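# Move the cart's parcel into the desk letter tray

## Task

Take the parcel off the cart and set it in the letter tray on the desk so that all of it sits within the tray's walls, resting there by itself. Then open the gripper and withdraw the robot. The robot must not topple or be left leaning, or the task fails.

## Robot and tools

ROBOT. LinearBot: a base that can drive in any direction, carrying a column about 1.75 m tall. On the column a carriage rides up and down through lift_m (0 to 1 m, about 0.3 m/s). The carriage holds two identical six-joint arms, each with a two-finger gripper. Arm bases sit roughly 0.57 m + lift_m above the floor, mounted 0.27 m ahead of the column and 0.33 m to each side. Carriage parts reach about 0.15 m below the arm bases. A hand can reach 0.78 m from its shoulder but only about 0.38 m below its arm base. The hand is about 0.16 m long and 0.1 m wide (0.14 m when open). Parked arm: joints 1 to 6 = 0, 0.05, 0.05, 1.45, 0, 0; with both parked the robot covers about 0.95 m by 0.7 m. Cameras: carriage_camera, fixed and facing forward, tilted about 20 degrees down; left_wrist_camera and right_wrist_camera, each looking out beyond its fingertips.

FRAMES. Base frame: origin on the floor below the base centre, x forward, y left, z up. left_hand and right_hand report, in this frame, the point halfway between the finger pads, plus quat_wxyz (w,x,y,z) rotating base axes into hand axes. Hand z runs along the fingers; the fingers separate along hand y. Hand pointing straight up with joints 1, 5, 6 at 0 gives (1,0,0,0). The odometry frame is the base frame as it stood when the scene began. base_odometry integrates wheel rotation only, so wheel slip looks like movement; heading is left-positive, -3.142 to 3.142.

execute_actions. Argument actions: a list holding one action or nothing (empty list = just report state and images). An action may contain base, joints, or both; everything starts at once and may finish at different times; one action runs at most 15 s. base holds exactly one key, a relative move counted from the base position in the latest state report: translate_m (metres, forward positive, -2 to 2), strafe_m (metres, left positive, -2 to 2) or rotate_rad (radians, counter-clockwise positive, -6.3 to 6.3). joints is a single dictionary keyed by joint name; values are absolute targets, not offsets: lift_m 0 to 1 m; for each side (left_ / right_): joint1_rad -2.617 to 3.054 (swing about vertical, 0 ahead, positive to the left); joint2_rad 0 to 3.141 (shoulder: 0 upper arm level pointing back, 1.57 vertical, 3.14 level pointing forward); joint3_rad 0 to 3.141 (elbow: 0 folded, 3.14 straight); joint4_rad -1.57 to 1.57 (wrist pitch, 0 aligned with forearm, positive lifts the fingertips); joint5_rad -1.57 to 1.57 (wrist yaw, positive swings fingertips to the right, opposite sense to joint 1); joint6_rad -2.094 to 2.094 (roll about finger axis, positive clockwise viewed from the forearm); gripper_m 0 to 0.093 m (pad gap). Arm speed up to 1.8 rad/s for joints 1-3, 2.7 rad/s for 4-6. A joint or the base you omit may keep driving toward its earlier target. An unknown key or out-of-range number rejects the entire call and nothing moves. Optional cameras: list of carriage_camera, left_wrist_camera, right_wrist_camera or all; omitted/null = all, [] = no images. Images come in the order named on the pictures line.

wait: seconds 0 to 10; nothing new is commanded; returns state and images. zoom_image: camera plus region [x0, y0, x1, y1] in pixels of that camera's latest full 896x504 image, origin top-left, at most 504x504. read_manual: section "licences" only; no motion. finished_scene: scene = the current scene's number; irreversible, ends the scene once the last command has been held, and says whether the task succeeded. Replying with no tool call ends everything.

RESULTS. base_status and joint_status describe how each motion of the last accepted action ended: done (for the base, wheels turned the commanded amount even if slipping; a 1-2 mm move may fall short yet say done); off_target (resting away from target, may still push; normal for a gripper holding something); contact_stop or time_out (old target dropped, holds in place); not_followed, under a line joint command not followed with a cause (a self-collision check blocked that arm's targets; the gripper still moves; the targets may be retried with later actions); limit_stop_at_motor_heat (resend the target). If any result reports a stop, remaining motion calls in that same reply are skipped. on_its_own lists uncommanded behaviour; held at gives the target being held, not the actual position. motor_effort: percent of maximum, positive toward larger joint values, bracket = peak during the last action; readings carry bias and noise. A lift effort that keeps dropping as the carriage lowers means a hand or load is resting on something. drive_wheels higher at rest than after a free drive means the base is still pressing something. ARM HIT flags a hard hit of an arm on the robot. Motor temperatures lists each arm's joints in joint_positions order; MOTOR HOT from 75 °C, 90 °C halts that arm for 10 s, 100 °C makes the arm and gripper go limp and fall (OVER-TEMPERATURE FAULT).

CAMERAS. Calibration uses OpenCV pinhole+radial: K, D, image_wh, and T_world_to_cam mapping base-frame points into the camera frame. Wrist camera poses derive from joint readings, so their error grows with long reach.

CAUTIONS. The robot can fall and cannot stand back up; risk rises with high carriage, stretched arms, loads, pulling, or abrupt stops; only images reveal a lean. The base stops on contact only after the fact and may coast about 0.3 m after an arm touches something; arms and grippers never stop on contact and snap to target once freed. After a blocked drive, back off about 0.2 m (or turn back), repeat if still pressed. The base can slip under a table lip and bring the column into it; never reverse into such an edge. Hand readings drift, especially far out, and a 1 kg load drops a level hand 10-17 cm. Pad force is about 45-60 N. Never let the arms strike or squeeze each other; to untangle, move the blocked arm away first, the other in a later action. Stretched arms heat quickly. Loose items may get nudged occasionally. Avoid drops, slams and hard pushes; the parcel must stay in the tray without robot support once you release and back away.

Each tool is called as name(argument=value, ...), one argument or row to a line, values as JSON.

## Session

execute_actions(
  actions=[],
)

Scene clock: 0.00 s.
Motor temperatures (°C, as the motors report them): left_arm=[30 31 29 31 28 29] | right_arm=[30 29 27 30 28 30]
base_odometry: x=+0.000 y=+0.000 heading=+0.000 (m, m, rad; odometry frame)
base_status: not commanded
joint_positions: lift_m=+0.299 left_joint1_rad=+0.001 left_joint2_rad=+0.047 left_joint3_rad=+0.048 left_joint4_rad=+1.436 left_joint5_rad=+0.037 left_joint6_rad=+0.015 left_gripper_m=+0.095 right_joint1_rad=-0.010 right_joint2_rad=+0.074 right_joint3_rad=+0.062 right_joint4_rad=+1.459 right_joint5_rad=+0.016 right_joint6_rad=+0.012 right_gripper_m=+0.095
joint_status: not commanded
motor_effort: lift_m=+22 drive_wheels=+3 (%)
left_hand: x=+0.2982 y=+0.3301 z=+1.3291 quat_wxyz=(+0.998, +0.019, +0.067, +0.006) (m; base frame)
right_hand: x=+0.2966 y=-0.3394 z=+1.3337 quat_wxyz=(+0.998, +0.009, +0.062, +0.001) (m; base frame)
pictures: carriage_camera, left_wrist_camera, right_wrist_camera
Images, in order (width x height): carriage_camera 896x504, left_wrist_camera 896x504, right_wrist_camera 896x504.

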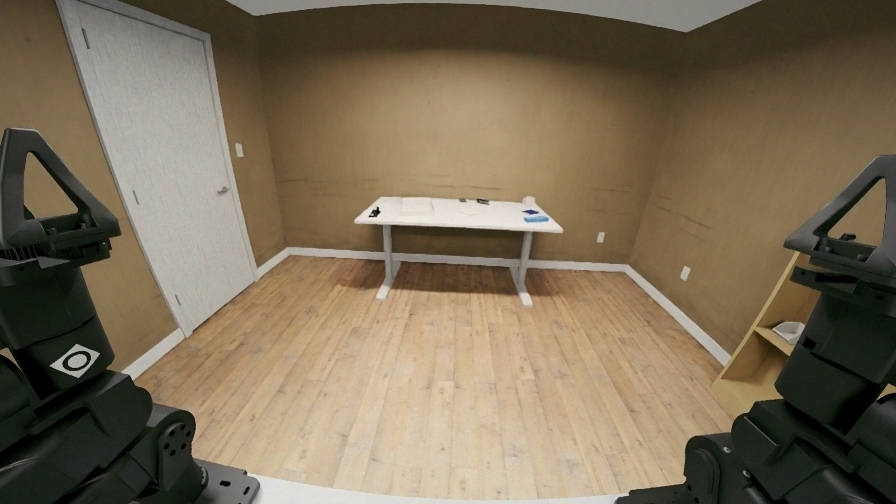

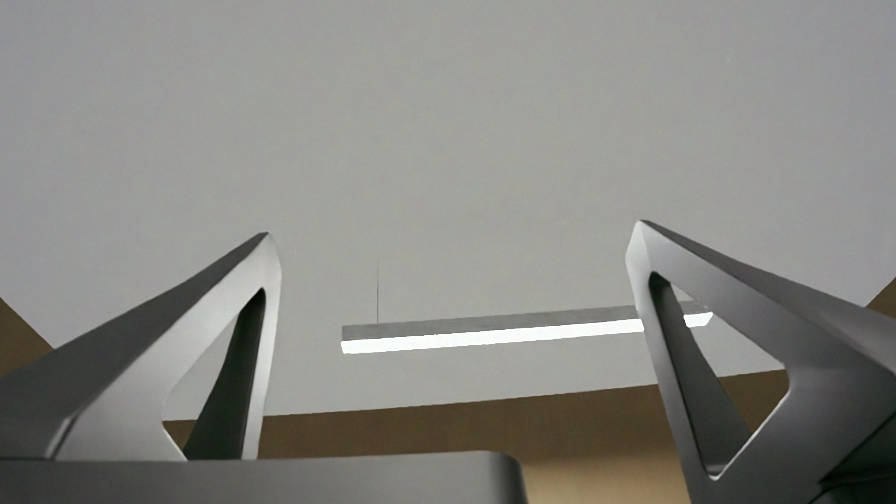

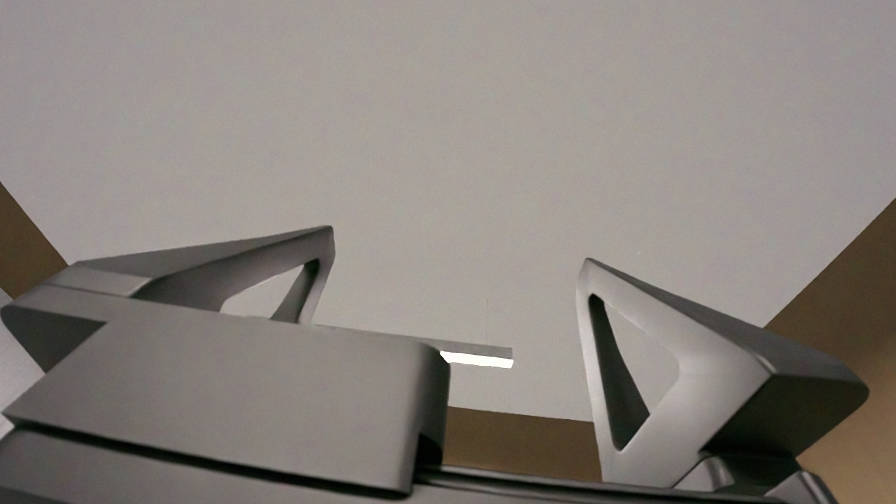

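zoom_image(
  camera="carriage_camera",
  region=[340, 180, 580, 315],
)

execute_actions(
  actions=[
    {"base":{"rotate_rad":-1.6}},
  ],
  cameras=["carriage_camera"],
)

Region (340, 180, 580, 315) of carriage_camera's 896x504 image, scaled by 2.100, with more detail than that image has; it fills the top 284 rows of this view, and the rest is white.

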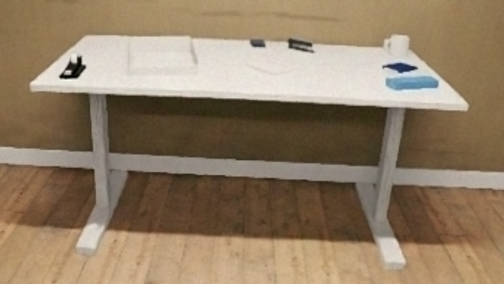

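Scene clock: 8.37 s.
Motor temperatures (°C, as the motors report them): left_arm=[30 32 30 32 28 29] | right_arm=[30 30 28 30 28 30]
base_odometry: x=+0.000 y=+0.000 heading=-1.599 (m, m, rad; odometry frame)
base_status: done
joint_positions: lift_m=+0.299 left_joint1_rad=+0.001 left_joint2_rad=+0.047 left_joint3_rad=+0.048 left_joint4_rad=+1.436 left_joint5_rad=+0.037 left_joint6_rad=+0.015 left_gripper_m=+0.095 right_joint1_rad=-0.010 right_joint2_rad=+0.074 right_joint3_rad=+0.062 right_joint4_rad=+1.458 right_joint5_rad=+0.016 right_joint6_rad=+0.012 right_gripper_m=+0.095
joint_status: not commanded
motor_effort: lift_m=+22(22) drive_wheels=+9(18) (%)
left_hand: x=+0.2983 y=+0.3301 z=+1.3291 quat_wxyz=(+0.998, +0.019, +0.067, +0.006) (m; base frame)
right_hand: x=+0.2967 y=-0.3394 z=+1.3337 quat_wxyz=(+0.998, +0.009, +0.062, +0.001) (m; base frame)
pictures: carriage_camera
Images, in order (width x height): carriage_camera 896x504.

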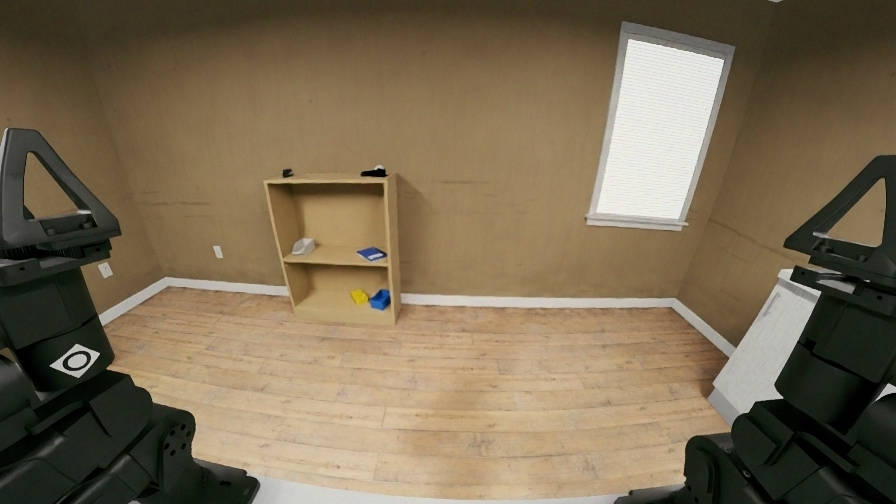

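execute_actions(
  actions=[
    {"base":{"rotate_rad":-1.6}},
  ],
  cameras=["carriage_camera"],
)

Scene clock: 15.80 s.
Motor temperatures (°C, as the motors report them): left_arm=[30 32 30 32 28 29] | right_arm=[30 30 29 30 28 30]
base_odometry: x=+0.000 y=+0.000 heading=+3.085 (m, m, rad; odometry frame)
base_status: done
joint_positions: lift_m=+0.299 left_joint1_rad=+0.001 left_joint2_rad=+0.047 left_joint3_rad=+0.048 left_joint4_rad=+1.436 left_joint5_rad=+0.037 left_joint6_rad=+0.015 left_gripper_m=+0.095 right_joint1_rad=-0.010 right_joint2_rad=+0.074 right_joint3_rad=+0.062 right_joint4_rad=+1.458 right_joint5_rad=+0.016 right_joint6_rad=+0.012 right_gripper_m=+0.095
joint_status: not commanded
motor_effort: lift_m=+22(22) drive_wheels=+9(16) (%)
left_hand: x=+0.2983 y=+0.3301 z=+1.3291 quat_wxyz=(+0.998, +0.019, +0.067, +0.006) (m; base frame)
right_hand: x=+0.2968 y=-0.3394 z=+1.3337 quat_wxyz=(+0.998, +0.009, +0.062, +0.001) (m; base frame)
pictures: carriage_camera
camera_calibration (this result's frames):
carriage_camera: T_world_to_cam=[[0.0146519, -0.998107, 0.0597306, -0.0839411], [-0.395401, -0.0606515, -0.916504, 1.2693], [0.918392, -0.010189, -0.395541, 0.371254], [0, 0, 0, 1]] pos_world=[0.162157, -0.00301448, 1.31518]
Images, in order (width x height): carriage_camera 896x504.

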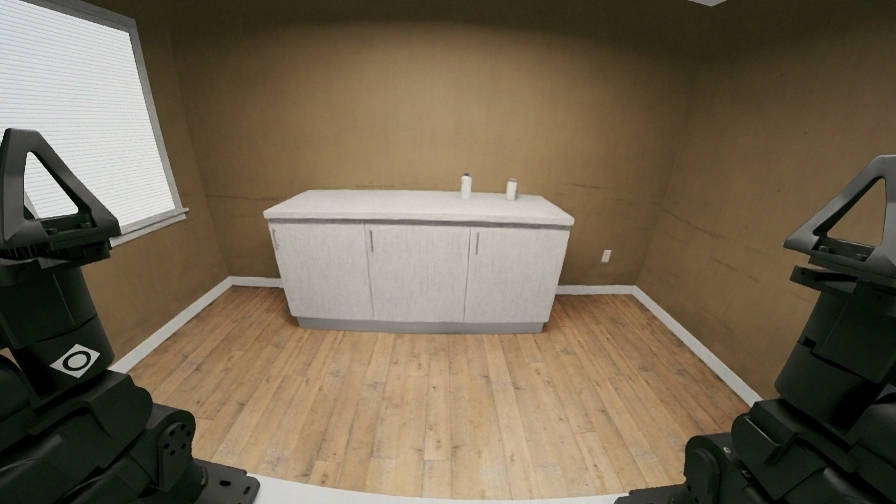

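execute_actions(
  actions=[
    {"base":{"rotate_rad":-1.55}},
  ],
  cameras=["carriage_camera"],
)

Scene clock: 21.93 s.
Motor temperatures (°C, as the motors report them): left_arm=[30 32 31 32 28 29] | right_arm=[30 30 29 30 28 30]
base_odometry: x=+0.000 y=+0.000 heading=+1.535 (m, m, rad; odometry frame)
base_status: done
joint_positions: lift_m=+0.299 left_joint1_rad=+0.001 left_joint2_rad=+0.047 left_joint3_rad=+0.048 left_joint4_rad=+1.435 left_joint5_rad=+0.037 left_joint6_rad=+0.015 left_gripper_m=+0.095 right_joint1_rad=-0.010 right_joint2_rad=+0.074 right_joint3_rad=+0.062 right_joint4_rad=+1.458 right_joint5_rad=+0.016 right_joint6_rad=+0.012 right_gripper_m=+0.095
joint_status: not commanded
motor_effort: lift_m=+22(22) drive_wheels=+9(16) (%)
left_hand: x=+0.2985 y=+0.3301 z=+1.3291 quat_wxyz=(+0.998, +0.019, +0.068, +0.006) (m; base frame)
right_hand: x=+0.2969 y=-0.3394 z=+1.3336 quat_wxyz=(+0.998, +0.009, +0.062, +0.001) (m; base frame)
pictures: carriage_camera
camera_calibration (this result's frames):
carriage_camera: T_world_to_cam=[[0.0146519, -0.998107, 0.0597306, -0.0839411], [-0.395401, -0.0606515, -0.916504, 1.2693], [0.918392, -0.010189, -0.395541, 0.371254], [0, 0, 0, 1]] pos_world=[0.162157, -0.00301448, 1.31518]
Images, in order (width x height): carriage_camera 896x504.

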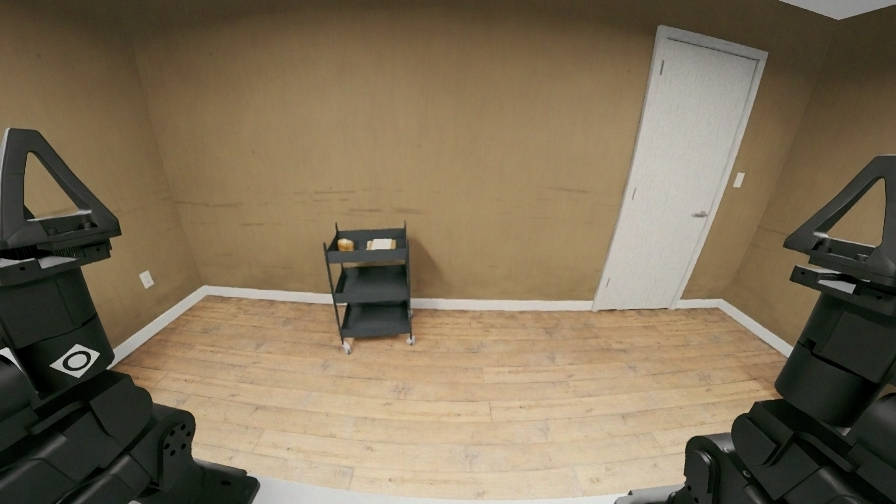

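execute_actions(
  actions=[
    {"base":{"strafe_m":0.4}},
  ],
  cameras=[],
)

execute_actions(
  actions=[
    {"base":{"translate_m":0.75}},
  ],
  cameras=["carriage_camera"],
)

zoom_image(
  camera="carriage_camera",
  region=[320, 240, 580, 420],
)

Scene clock: 35.60 s.
Motor temperatures (°C, as the motors report them): left_arm=[30 32 31 32 28 29] | right_arm=[30 31 30 30 28 30]
base_odometry: x=-0.400 y=+0.015 heading=+1.534 (m, m, rad; odometry frame)
base_status: done
joint_positions: lift_m=+0.299 left_joint1_rad=+0.001 left_joint2_rad=+0.047 left_joint3_rad=+0.048 left_joint4_rad=+1.435 left_joint5_rad=+0.037 left_joint6_rad=+0.015 left_gripper_m=+0.095 right_joint1_rad=-0.010 right_joint2_rad=+0.074 right_joint3_rad=+0.062 right_joint4_rad=+1.458 right_joint5_rad=+0.016 right_joint6_rad=+0.012 right_gripper_m=+0.095
joint_status: not commanded
motor_effort: lift_m=+22(22) drive_wheels=-8(22) (%)
left_hand: x=+0.2985 y=+0.3301 z=+1.3291 quat_wxyz=(+0.998, +0.019, +0.068, +0.006) (m; base frame)
right_hand: x=+0.2969 y=-0.3394 z=+1.3336 quat_wxyz=(+0.998, +0.009, +0.062, +0.001) (m; base frame)
pictures: none
No camera images: the call's "cameras" was empty. Leave "cameras" out to get every camera's image.

Scene clock: 39.33 s.
Motor temperatures (°C, as the motors report them): left_arm=[30 33 32 32 28 29] | right_arm=[30 31 30 30 28 30]
base_odometry: x=-0.373 y=+0.764 heading=+1.535 (m, m, rad; odometry frame)
base_status: done
joint_positions: lift_m=+0.299 left_joint1_rad=+0.001 left_joint2_rad=+0.047 left_joint3_rad=+0.048 left_joint4_rad=+1.435 left_joint5_rad=+0.037 left_joint6_rad=+0.015 left_gripper_m=+0.095 right_joint1_rad=-0.010 right_joint2_rad=+0.074 right_joint3_rad=+0.062 right_joint4_rad=+1.459 right_joint5_rad=+0.016 right_joint6_rad=+0.012 right_gripper_m=+0.095
joint_status: not commanded
motor_effort: lift_m=+22(22) drive_wheels=-5(15) (%)
left_hand: x=+0.2985 y=+0.3301 z=+1.3291 quat_wxyz=(+0.998, +0.019, +0.068, +0.006) (m; base frame)
right_hand: x=+0.2965 y=-0.3394 z=+1.3337 quat_wxyz=(+0.998, +0.009, +0.061, +0.001) (m; base frame)
pictures: carriage_camera
camera_calibration (this result's frames):
carriage_camera: T_world_to_cam=[[0.0146519, -0.998107, 0.0597306, -0.0839411], [-0.395401, -0.0606515, -0.916504, 1.2693], [0.918392, -0.010189, -0.395541, 0.371254], [0, 0, 0, 1]] pos_world=[0.162157, -0.00301448, 1.31518]
Images, in order (width x height): carriage_camera 896x504.

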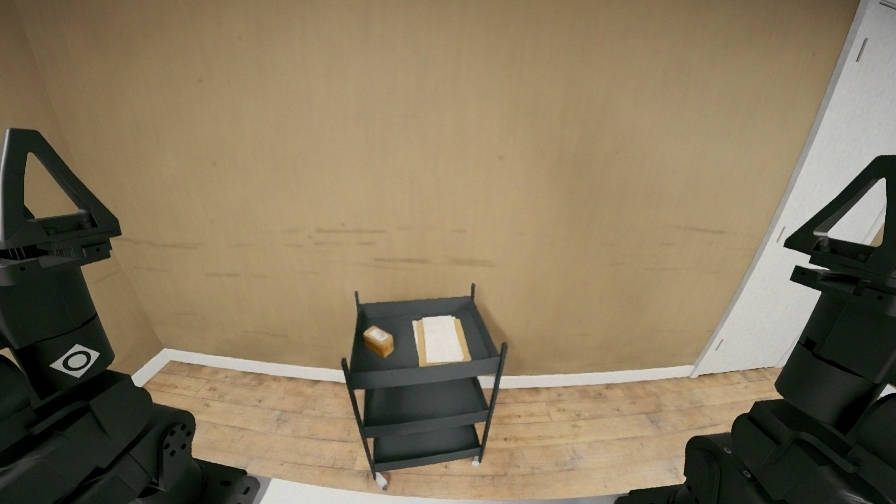

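Region (320, 240, 580, 420) of carriage_camera's 896x504 image, scaled by 1.938, with more detail than that image has; it fills the top 349 rows of this view, and the rest is white.

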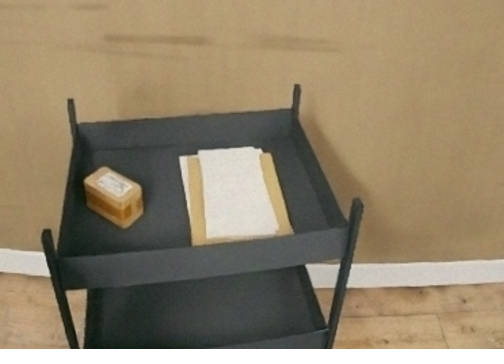

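execute_actions(
  actions=[
    {"base":{"translate_m":0.14},"joints":{"lift_m":0.33,"left_joint1_rad":-0.35,"left_joint2_rad":2.1,"left_joint3_rad":1.6,"left_joint4_rad":-1.07,"left_joint5_rad":0,"left_joint6_rad":-1.2}},
  ],
  cameras=["carriage_camera","left_wrist_camera"],
)

Scene clock: 72.03 s.
Motor temperatures (°C, as the motors report them): left_arm=[30 33 33 32 28 29] | right_arm=[30 31 31 30 28 30]
base_odometry: x=-0.368 y=+0.904 heading=+1.536 (m, m, rad; odometry frame)
base_status: done
joint_positions: lift_m=+0.330 left_joint1_rad=-0.342 left_joint2_rad=+2.104 left_joint3_rad=+1.572 left_joint4_rad=-1.063 left_joint5_rad=+0.006 left_joint6_rad=-1.189 left_gripper_m=+0.095 right_joint1_rad=-0.010 right_joint2_rad=+0.074 right_joint3_rad=+0.062 right_joint4_rad=+1.459 right_joint5_rad=+0.016 right_joint6_rad=+0.012 right_gripper_m=+0.095
joint_status: all done
motor_effort: lift_m=+24(29) drive_wheels=-5(14) (%)
left_hand: x=+0.6310 y=+0.2044 z=+0.9524 quat_wxyz=(-0.011, -0.411, +0.912, +0.006) (m; base frame)
right_hand: x=+0.2965 y=-0.3394 z=+1.3641 quat_wxyz=(+0.998, +0.009, +0.061, +0.001) (m; base frame)
pictures: carriage_camera, left_wrist_camera
camera_calibration (this result's frames):
carriage_camera: T_world_to_cam=[[0.0146519, -0.998107, 0.0597306, -0.0857544], [-0.395401, -0.0606515, -0.916504, 1.29712], [0.918392, -0.010189, -0.395541, 0.383261], [0, 0, 0, 1]] pos_world=[0.162157, -0.00301448, 1.34554]
left_wrist_camera: T_world_to_cam=[[0.777785, -0.628396, 0.0129684, -0.370606], [-0.480486, -0.581158, 0.656801, -0.197261], [-0.405195, -0.517082, -0.753952, 1.20071], [0, 0, 0, 1]] pos_world=[0.679992, 0.273337, 1.03964]
Images, in order (width x height): carriage_camera 896x504, left_wrist_camera 896x504.

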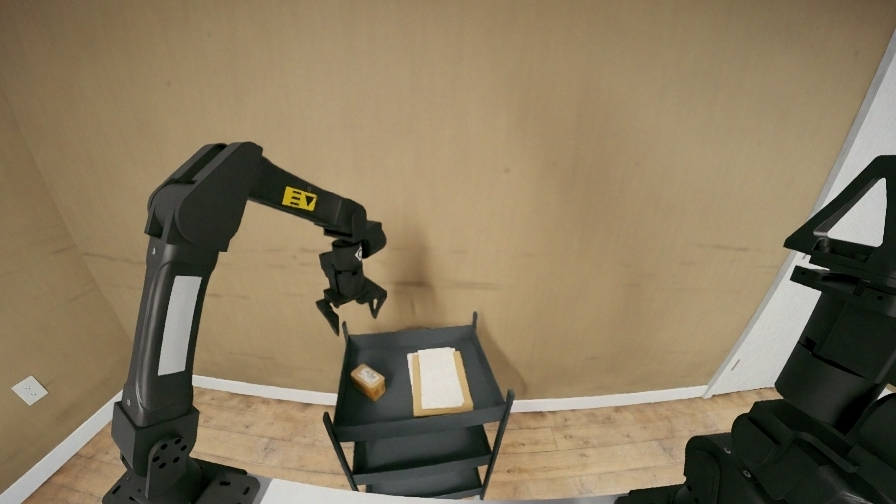

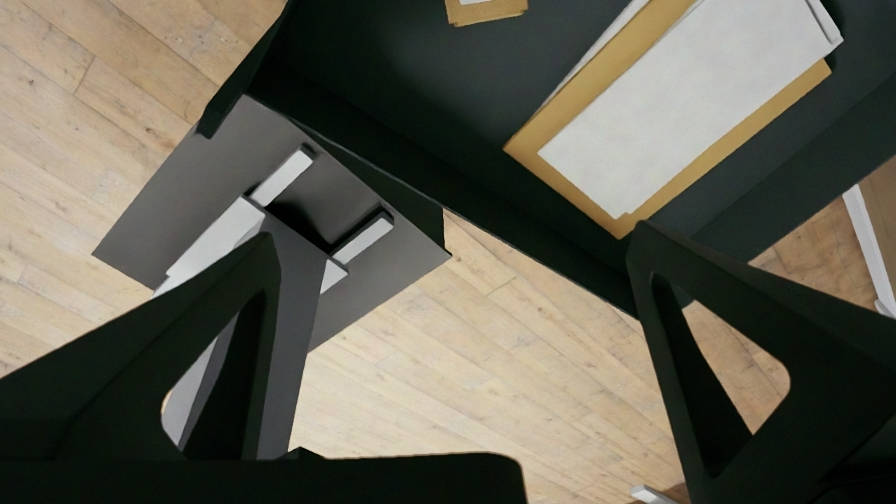

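execute_actions(
  actions=[
    {"base":{"translate_m":0.035},"joints":{"lift_m":0.2,"left_joint1_rad":-0.32,"left_joint6_rad":-1.1}},
  ],
  cameras=["carriage_camera","left_wrist_camera"],
)

Scene clock: 87.13 s.
Motor temperatures (°C, as the motors report them): left_arm=[30 38 34 32 28 29] | right_arm=[30 31 32 30 28 30]
base_odometry: x=-0.367 y=+0.939 heading=+1.536 (m, m, rad; odometry frame)
base_status: done
joint_positions: lift_m=+0.200 left_joint1_rad=-0.326 left_joint2_rad=+2.103 left_joint3_rad=+1.587 left_joint4_rad=-1.066 left_joint5_rad=+0.005 left_joint6_rad=-1.108 left_gripper_m=+0.095 right_joint1_rad=-0.010 right_joint2_rad=+0.074 right_joint3_rad=+0.062 right_joint4_rad=+1.458 right_joint5_rad=+0.016 right_joint6_rad=+0.012 right_gripper_m=+0.095
joint_status: all done
motor_effort: lift_m=+18(19) drive_wheels=-4(14) (%)
left_hand: x=+0.6368 y=+0.2095 z=+0.8270 quat_wxyz=(-0.006, -0.381, +0.924, +0.002) (m; base frame)
right_hand: x=+0.2967 y=-0.3394 z=+1.2347 quat_wxyz=(+0.998, +0.009, +0.062, +0.001) (m; base frame)
pictures: carriage_camera, left_wrist_camera
camera_calibration (this result's frames):
carriage_camera: T_world_to_cam=[[0.0146519, -0.998107, 0.0597306, -0.0780274], [-0.395401, -0.0606515, -0.916504, 1.17856], [0.918392, -0.010189, -0.395541, 0.332092], [0, 0, 0, 1]] pos_world=[0.162157, -0.00301448, 1.21617]
left_wrist_camera: T_world_to_cam=[[0.735714, -0.676819, 0.0253252, -0.343657], [-0.524548, -0.545741, 0.653465, -0.0857753], [-0.428456, -0.494047, -0.756533, 1.12334], [0, 0, 0, 1]] pos_world=[0.68914, 0.275577, 0.914595]
Images, in order (width x height): carriage_camera 896x504, left_wrist_camera 896x504.

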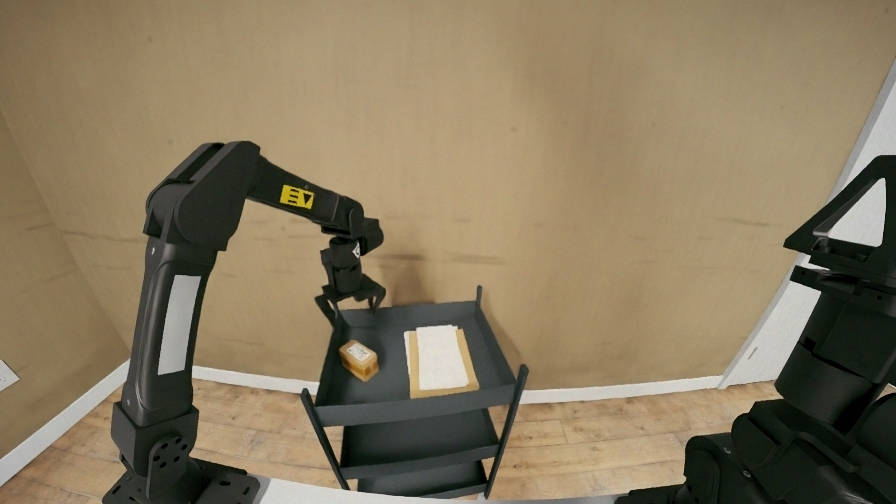

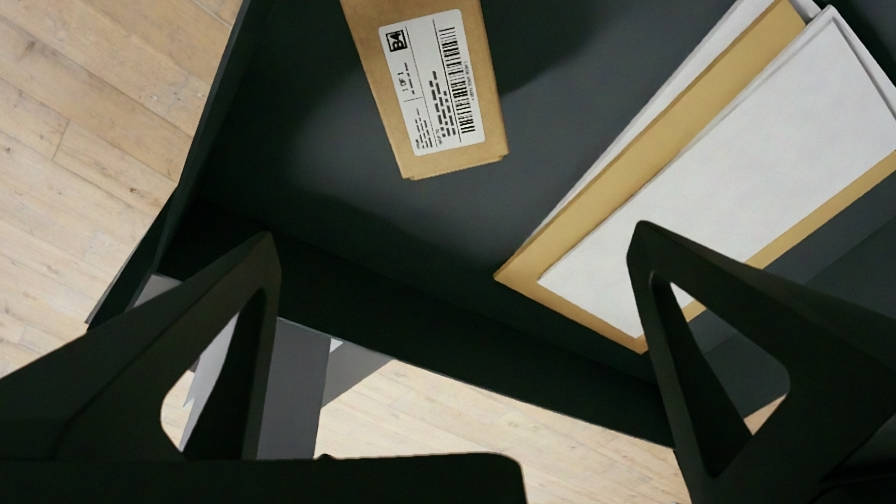

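execute_actions(
  actions=[
    {"joints":{"lift_m":0.115,"left_joint1_rad":-0.295,"left_joint6_rad":-1.31}},
  ],
  cameras=["carriage_camera","left_wrist_camera"],
)

Scene clock: 102.70 s.
Motor temperatures (°C, as the motors report them): left_arm=[30 41 35 32 28 29] | right_arm=[30 31 32 30 28 30]
base_odometry: x=-0.367 y=+0.939 heading=+1.536 (m, m, rad; odometry frame)
base_status: not commanded
joint_positions: lift_m=+0.115 left_joint1_rad=-0.299 left_joint2_rad=+2.101 left_joint3_rad=+1.587 left_joint4_rad=-1.067 left_joint5_rad=+0.005 left_joint6_rad=-1.301 left_gripper_m=+0.095 right_joint1_rad=-0.010 right_joint2_rad=+0.074 right_joint3_rad=+0.062 right_joint4_rad=+1.458 right_joint5_rad=+0.016 right_joint6_rad=+0.012 right_gripper_m=+0.095
joint_status: all done
motor_effort: lift_m=+18(19) drive_wheels=-3(4) (%)
left_hand: x=+0.6400 y=+0.2196 z=+0.7426 quat_wxyz=(-0.006, -0.480, +0.877, +0.002) (m; base frame)
right_hand: x=+0.2967 y=-0.3394 z=+1.1496 quat_wxyz=(+0.998, +0.009, +0.062, +0.001) (m; base frame)
pictures: carriage_camera, left_wrist_camera
camera_calibration (this result's frames):
carriage_camera: T_world_to_cam=[[0.0146519, -0.998107, 0.0597306, -0.0729488], [-0.395401, -0.0606515, -0.916504, 1.10064], [0.918392, -0.010189, -0.395541, 0.298461], [0, 0, 0, 1]] pos_world=[0.162157, -0.00301448, 1.13115]
left_wrist_camera: T_world_to_cam=[[0.86516, -0.500923, 0.023967, -0.45744], [-0.393422, -0.648303, 0.651861, -0.083632], [-0.310994, -0.573393, -0.75796, 1.00909], [0, 0, 0, 1]] pos_world=[0.676678, 0.295245, 0.830332]
Images, in order (width x height): carriage_camera 896x504, left_wrist_camera 896x504.

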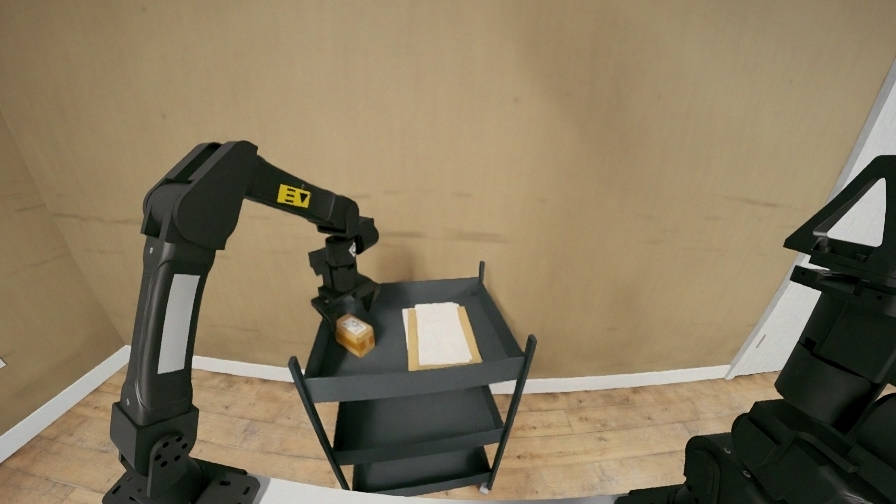

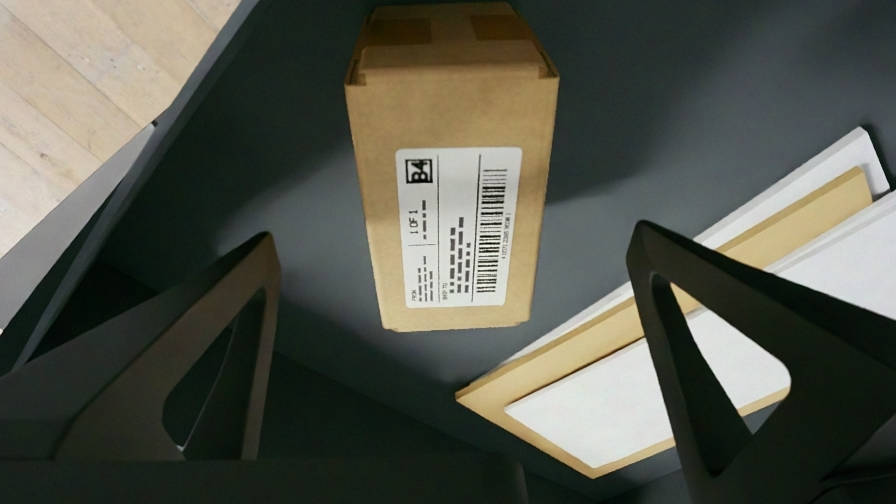

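execute_actions(
  actions=[
    {"joints":{"lift_m":0.068}},
  ],
  cameras=["left_wrist_camera"],
)

execute_actions(
  actions=[
    {"joints":{"left_gripper_m":0.03}},
  ],
  cameras=["left_wrist_camera"],
)

Scene clock: 110.23 s.
Motor temperatures (°C, as the motors report them): left_arm=[30 42 35 32 28 29] | right_arm=[30 31 32 30 28 30]
base_odometry: x=-0.367 y=+0.939 heading=+1.536 (m, m, rad; odometry frame)
base_status: not commanded
joint_positions: lift_m=+0.068 left_joint1_rad=-0.299 left_joint2_rad=+2.103 left_joint3_rad=+1.587 left_joint4_rad=-1.068 left_joint5_rad=+0.005 left_joint6_rad=-1.301 left_gripper_m=+0.095 right_joint1_rad=-0.010 right_joint2_rad=+0.074 right_joint3_rad=+0.062 right_joint4_rad=+1.458 right_joint5_rad=+0.016 right_joint6_rad=+0.012 right_gripper_m=+0.095
joint_status: all done
motor_effort: lift_m=+19(20) drive_wheels=-3(3) (%)
left_hand: x=+0.6396 y=+0.2197 z=+0.6947 quat_wxyz=(-0.007, -0.480, +0.877, +0.003) (m; base frame)
right_hand: x=+0.2967 y=-0.3394 z=+1.1026 quat_wxyz=(+0.998, +0.009, +0.062, +0.001) (m; base frame)
pictures: left_wrist_camera
camera_calibration (this result's frames):
left_wrist_camera: T_world_to_cam=[[0.865225, -0.500943, 0.0209935, -0.453888], [-0.39152, -0.648889, 0.652422, -0.0539863], [-0.313204, -0.572712, -0.757565, 0.97376], [0, 0, 0, 1]] pos_world=[0.676565, 0.29528, 0.782437]
Images, in order (width x height): left_wrist_camera 896x504.

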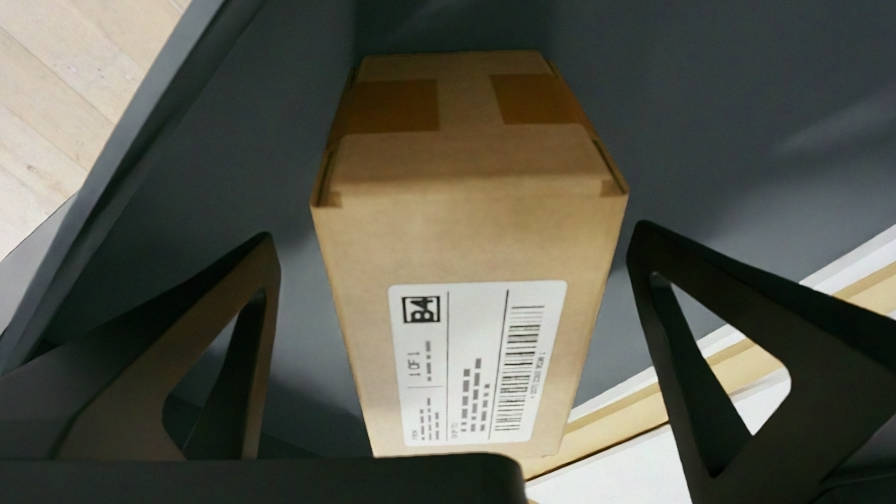

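Scene clock: 110.87 s.
Motor temperatures (°C, as the motors report them): left_arm=[30 42 35 32 28 29] | right_arm=[30 31 32 30 28 30]
base_odometry: x=-0.367 y=+0.939 heading=+1.536 (m, m, rad; odometry frame)
base_status: not commanded
joint_positions: lift_m=+0.068 left_joint1_rad=-0.299 left_joint2_rad=+2.103 left_joint3_rad=+1.587 left_joint4_rad=-1.068 left_joint5_rad=+0.005 left_joint6_rad=-1.301 left_gripper_m=+0.050 right_joint1_rad=-0.010 right_joint2_rad=+0.074 right_joint3_rad=+0.062 right_joint4_rad=+1.458 right_joint5_rad=+0.016 right_joint6_rad=+0.012 right_gripper_m=+0.095
joint_status: left_gripper_m off_target (ended at +0.050, target +0.030)
motor_effort: lift_m=+19(19) drive_wheels=-3(3) (%)
left_hand: x=+0.6396 y=+0.2197 z=+0.6947 quat_wxyz=(-0.007, -0.480, +0.877, +0.003) (m; base frame)
right_hand: x=+0.2967 y=-0.3394 z=+1.1026 quat_wxyz=(+0.998, +0.009, +0.062, +0.001) (m; base frame)
pictures: left_wrist_camera
camera_calibration (this result's frames):
left_wrist_camera: T_world_to_cam=[[0.865225, -0.500943, 0.0209935, -0.453888], [-0.39152, -0.648889, 0.652422, -0.0539863], [-0.313204, -0.572712, -0.757565, 0.97376], [0, 0, 0, 1]] pos_world=[0.676565, 0.29528, 0.782437]
Images, in order (width x height): left_wrist_camera 896x504.

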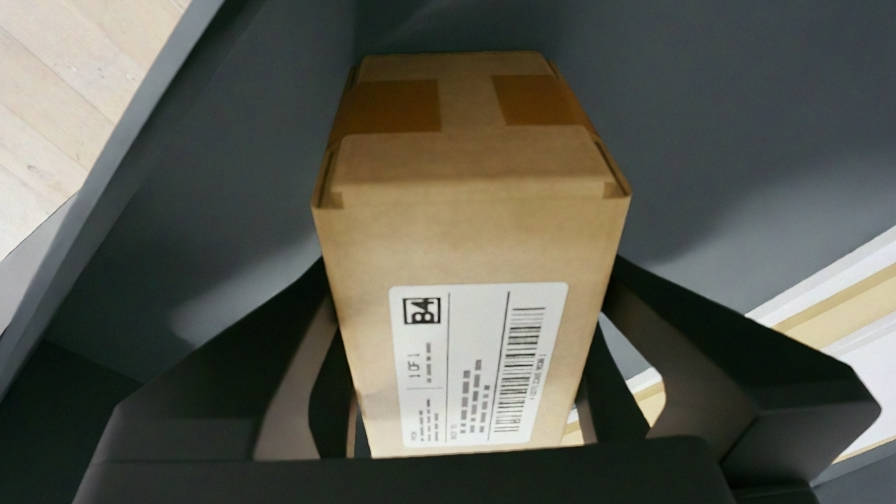

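execute_actions(
  actions=[
    {"joints":{"lift_m":0.32}},
  ],
  cameras=[],
)

execute_actions(
  actions=[
    {"base":{"translate_m":-0.9},"joints":{"left_joint1_rad":0,"left_joint6_rad":0}},
  ],
  cameras=["carriage_camera"],
)

execute_actions(
  actions=[
    {"base":{"rotate_rad":-1.536}},
  ],
  cameras=[],
)

execute_actions(
  actions=[
    {"base":{"translate_m":1.75}},
  ],
  cameras=["carriage_camera"],
)

Scene clock: 124.20 s.
Motor temperatures (°C, as the motors report them): left_arm=[30 44 35 32 28 29] | right_arm=[30 31 32 30 28 30]
base_odometry: x=-0.367 y=+0.939 heading=+1.536 (m, m, rad; odometry frame)
base_status: not commanded
joint_positions: lift_m=+0.320 left_joint1_rad=-0.299 left_joint2_rad=+2.104 left_joint3_rad=+1.587 left_joint4_rad=-1.068 left_joint5_rad=+0.004 left_joint6_rad=-1.301 left_gripper_m=+0.050 right_joint1_rad=-0.010 right_joint2_rad=+0.074 right_joint3_rad=+0.062 right_joint4_rad=+1.458 right_joint5_rad=+0.016 right_joint6_rad=+0.012 right_gripper_m=+0.095
joint_status: all done
motor_effort: lift_m=+24(28) drive_wheels=+5(4) (%)
left_hand: x=+0.6396 y=+0.2198 z=+0.9460 quat_wxyz=(-0.006, -0.480, +0.877, +0.004) (m; base frame)
right_hand: x=+0.2967 y=-0.3394 z=+1.3541 quat_wxyz=(+0.998, +0.009, +0.062, +0.001) (m; base frame)
pictures: none
No camera images: the call's "cameras" was empty. Leave "cameras" out to get every camera's image.

Scene clock: 128.27 s.
Motor temperatures (°C, as the motors report them): left_arm=[30 44 35 32 28 29] | right_arm=[30 31 32 30 28 30]
base_odometry: x=-0.399 y=+0.040 heading=+1.536 (m, m, rad; odometry frame)
base_status: done
joint_positions: lift_m=+0.320 left_joint1_rad=+0.008 left_joint2_rad=+2.104 left_joint3_rad=+1.587 left_joint4_rad=-1.068 left_joint5_rad=-0.002 left_joint6_rad=-0.009 left_gripper_m=+0.050 right_joint1_rad=-0.010 right_joint2_rad=+0.074 right_joint3_rad=+0.062 right_joint4_rad=+1.458 right_joint5_rad=+0.016 right_joint6_rad=+0.012 right_gripper_m=+0.095
joint_status: all done
motor_effort: lift_m=+24(24) drive_wheels=+0(19) (%)
left_hand: x=+0.6572 y=+0.3397 z=+0.9460 quat_wxyz=(-0.007, -0.009, +1.000, +0.001) (m; base frame)
right_hand: x=+0.2968 y=-0.3394 z=+1.3540 quat_wxyz=(+0.998, +0.009, +0.062, +0.001) (m; base frame)
pictures: carriage_camera
camera_calibration (this result's frames):
carriage_camera: T_world_to_cam=[[0.0146519, -0.998107, 0.0597306, -0.0851594], [-0.395401, -0.0606515, -0.916504, 1.28799], [0.918392, -0.010189, -0.395541, 0.379321], [0, 0, 0, 1]] pos_world=[0.162157, -0.00301448, 1.33558]
Images, in order (width x height): carriage_camera 896x504.

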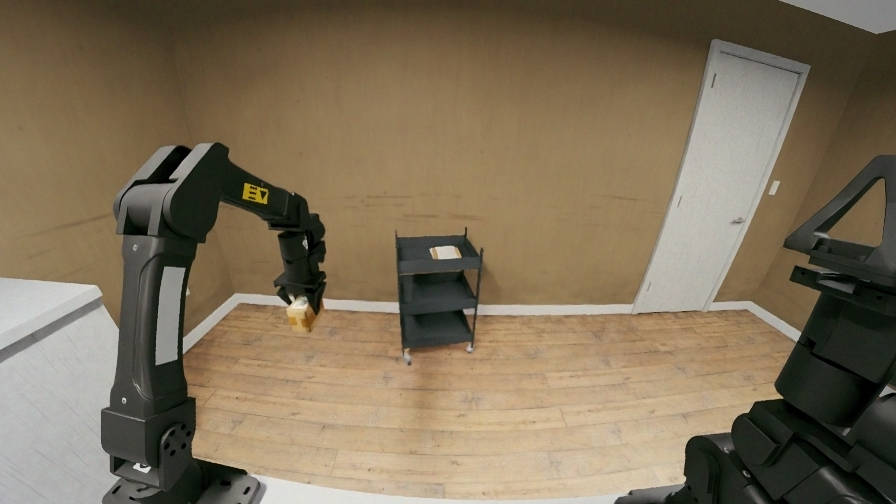

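Scene clock: 131.33 s.
Motor temperatures (°C, as the motors report them): left_arm=[30 44 35 32 28 29] | right_arm=[30 31 33 30 28 30]
base_odometry: x=-0.399 y=+0.040 heading=+0.001 (m, m, rad; odometry frame)
base_status: done
joint_positions: lift_m=+0.320 left_joint1_rad=+0.005 left_joint2_rad=+2.104 left_joint3_rad=+1.587 left_joint4_rad=-1.065 left_joint5_rad=-0.002 left_joint6_rad=-0.009 left_gripper_m=+0.050 right_joint1_rad=-0.010 right_joint2_rad=+0.074 right_joint3_rad=+0.062 right_joint4_rad=+1.458 right_joint5_rad=+0.016 right_joint6_rad=+0.012 right_gripper_m=+0.095
joint_status: not commanded
motor_effort: lift_m=+24(24) drive_wheels=+9(19) (%)
left_hand: x=+0.6580 y=+0.3386 z=+0.9460 quat_wxyz=(-0.006, -0.007, +1.000, +0.001) (m; base frame)
right_hand: x=+0.2969 y=-0.3394 z=+1.3540 quat_wxyz=(+0.998, +0.009, +0.062, +0.001) (m; base frame)
pictures: none
No camera images: the call's "cameras" was empty. Leave "cameras" out to get every camera's image.

Scene clock: 137.23 s.
Motor temperatures (°C, as the motors report them): left_arm=[30 45 35 32 28 29] | right_arm=[30 31 33 30 28 30]
base_odometry: x=+1.351 y=+0.037 heading=-0.001 (m, m, rad; odometry frame)
base_status: done
joint_positions: lift_m=+0.320 left_joint1_rad=+0.005 left_joint2_rad=+2.104 left_joint3_rad=+1.587 left_joint4_rad=-1.067 left_joint5_rad=-0.002 left_joint6_rad=-0.009 left_gripper_m=+0.050 right_joint1_rad=-0.010 right_joint2_rad=+0.074 right_joint3_rad=+0.062 right_joint4_rad=+1.458 right_joint5_rad=+0.016 right_joint6_rad=+0.012 right_gripper_m=+0.095
joint_status: not commanded
motor_effort: lift_m=+24(24) drive_wheels=-8(25) (%)
left_hand: x=+0.6575 y=+0.3386 z=+0.9460 quat_wxyz=(-0.006, -0.007, +1.000, +0.001) (m; base frame)
right_hand: x=+0.2969 y=-0.3394 z=+1.3540 quat_wxyz=(+0.998, +0.009, +0.062, +0.001) (m; base frame)
pictures: carriage_camera
camera_calibration (this result's frames):
carriage_camera: T_world_to_cam=[[0.0146519, -0.998107, 0.0597306, -0.0851594], [-0.395401, -0.0606515, -0.916504, 1.28799], [0.918392, -0.010189, -0.395541, 0.379321], [0, 0, 0, 1]] pos_world=[0.162157, -0.00301448, 1.33558]
Images, in order (width x height): carriage_camera 896x504.

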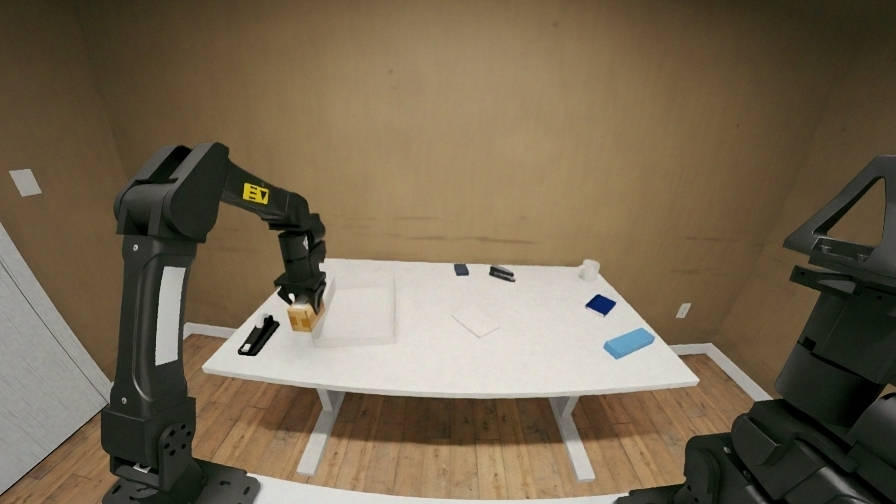

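execute_actions(
  actions=[
    {"base":{"translate_m":0.21},"joints":{"lift_m":0.26,"left_joint1_rad":-0.17,"left_joint2_rad":2.3,"left_joint3_rad":2.0,"left_joint4_rad":-1.27,"left_joint6_rad":-0.17}},
  ],
  cameras=["carriage_camera","left_wrist_camera"],
)

Scene clock: 148.43 s.
Motor temperatures (°C, as the motors report them): left_arm=[30 46 36 32 28 29] | right_arm=[30 32 33 30 28 30]
base_odometry: x=+1.561 y=+0.037 heading=-0.002 (m, m, rad; odometry frame)
base_status: done
joint_positions: lift_m=+0.260 left_joint1_rad=-0.178 left_joint2_rad=+2.299 left_joint3_rad=+1.988 left_joint4_rad=-1.261 left_joint5_rad=+0.001 left_joint6_rad=-0.159 left_gripper_m=+0.050 right_joint1_rad=-0.010 right_joint2_rad=+0.074 right_joint3_rad=+0.063 right_joint4_rad=+1.460 right_joint5_rad=+0.016 right_joint6_rad=+0.012 right_gripper_m=+0.095
joint_status: all done
motor_effort: lift_m=+20(20) drive_wheels=-8(19) (%)
left_hand: x=+0.7040 y=+0.2572 z=+0.9072 quat_wxyz=(+0.000, +0.009, +1.000, -0.001) (m; base frame)
right_hand: x=+0.2962 y=-0.3394 z=+1.2947 quat_wxyz=(+0.998, +0.009, +0.061, +0.001) (m; base frame)
pictures: carriage_camera, left_wrist_camera
camera_calibration (this result's frames):
carriage_camera: T_world_to_cam=[[0.0146519, -0.998107, 0.0597306, -0.0816027], [-0.395401, -0.0606515, -0.916504, 1.23342], [0.918392, -0.010189, -0.395541, 0.355768], [0, 0, 0, 1]] pos_world=[0.162157, -0.00301448, 1.27603]
left_wrist_camera: T_world_to_cam=[[0.0256813, -0.999084, 0.0342292, 0.211822], [-0.762559, 0.00256222, 0.646914, -0.0443778], [-0.646409, -0.0427154, -0.761795, 1.27846], [0, 0, 0, 1]] pos_world=[0.787124, 0.266351, 0.995378]
Images, in order (width x height): carriage_camera 896x504, left_wrist_camera 896x504.

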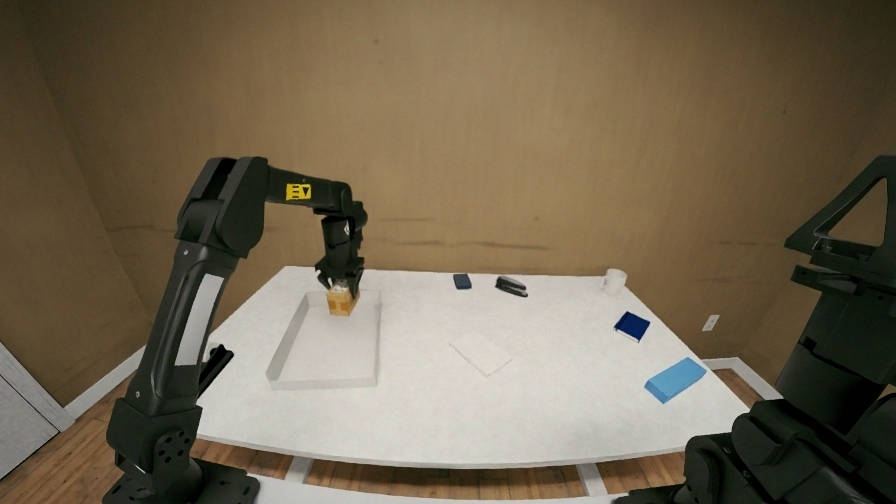

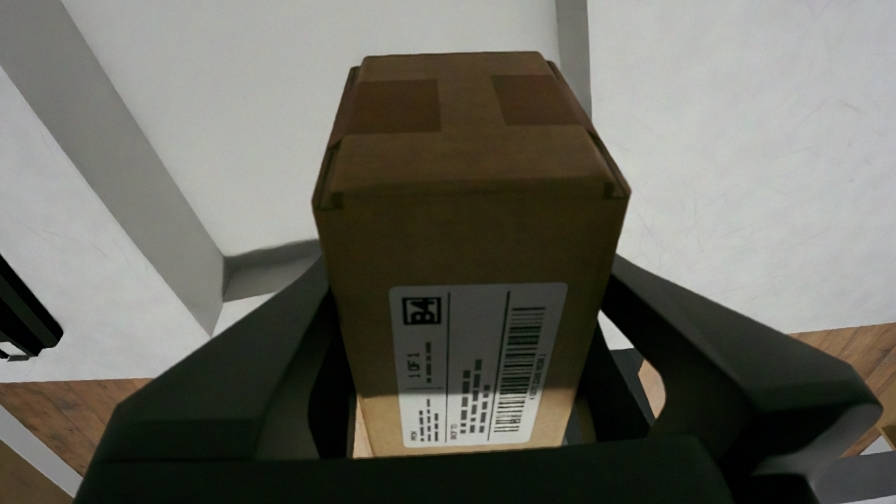

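execute_actions(
  actions=[
    {"joints":{"lift_m":0.16,"left_joint1_rad":-0.06,"left_joint6_rad":-0.1}},
  ],
  cameras=["carriage_camera","left_wrist_camera"],
)

Scene clock: 154.73 s.
Motor temperatures (°C, as the motors report them): left_arm=[30 47 36 32 28 29] | right_arm=[30 32 33 30 28 30]
base_odometry: x=+1.561 y=+0.037 heading=-0.002 (m, m, rad; odometry frame)
base_status: not commanded
joint_positions: lift_m=+0.160 left_joint1_rad=-0.053 left_joint2_rad=+2.309 left_joint3_rad=+1.988 left_joint4_rad=-1.264 left_joint5_rad=-0.002 left_joint6_rad=-0.106 left_gripper_m=+0.050 right_joint1_rad=-0.010 right_joint2_rad=+0.074 right_joint3_rad=+0.063 right_joint4_rad=+1.460 right_joint5_rad=+0.016 right_joint6_rad=+0.012 right_gripper_m=+0.095
joint_status: all done
motor_effort: lift_m=+19(19) drive_wheels=-7(8) (%)
left_hand: x=+0.7090 y=+0.3132 z=+0.8029 quat_wxyz=(-0.007, -0.027, +1.000, +0.001) (m; base frame)
right_hand: x=+0.2962 y=-0.3394 z=+1.1948 quat_wxyz=(+0.998, +0.009, +0.061, +0.001) (m; base frame)
pictures: carriage_camera, left_wrist_camera
camera_calibration (this result's frames):
carriage_camera: T_world_to_cam=[[0.0146519, -0.998107, 0.0597306, -0.0756368], [-0.395401, -0.0606515, -0.916504, 1.14188], [0.918392, -0.010189, -0.395541, 0.316261], [0, 0, 0, 1]] pos_world=[0.162157, -0.00301448, 1.17615]
left_wrist_camera: T_world_to_cam=[[0.097985, -0.994746, 0.0296392, 0.222344], [-0.752202, -0.0545277, 0.656673, 0.0294561], [-0.651607, -0.0866387, -0.753593, 1.21552], [0, 0, 0, 1]] pos_world=[0.792412, 0.328094, 0.890074]
Images, in order (width x height): carriage_camera 896x504, left_wrist_camera 896x504.

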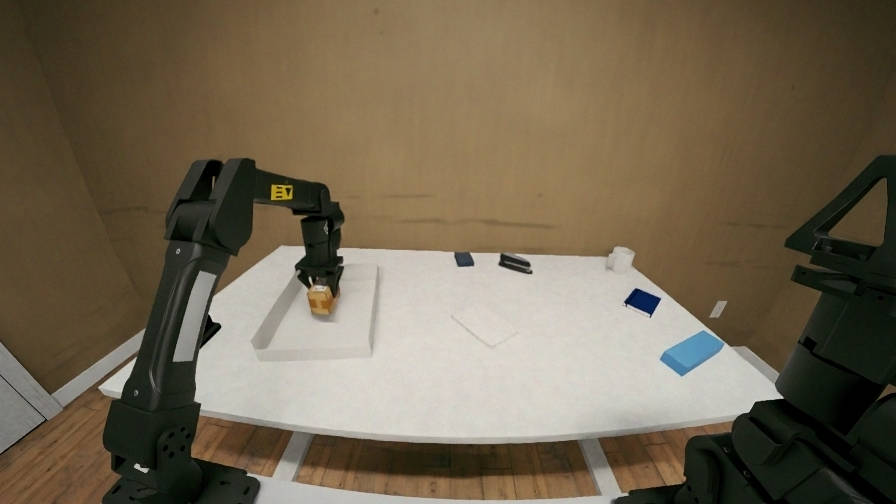

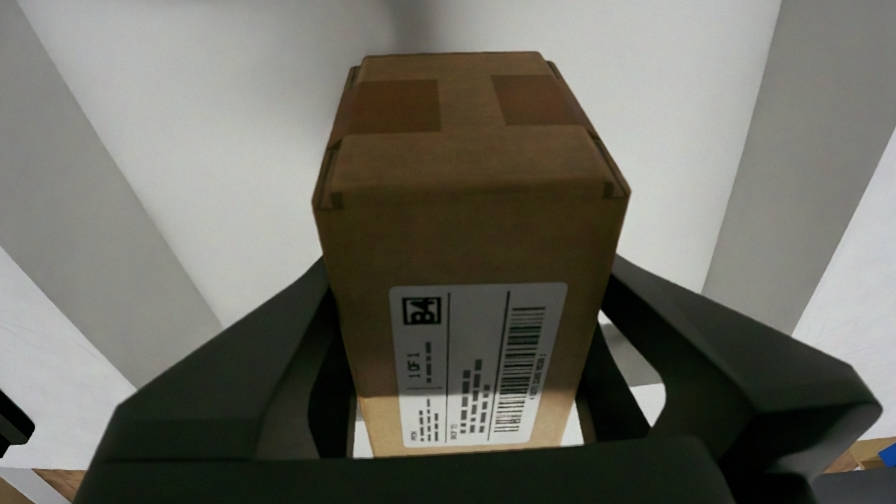

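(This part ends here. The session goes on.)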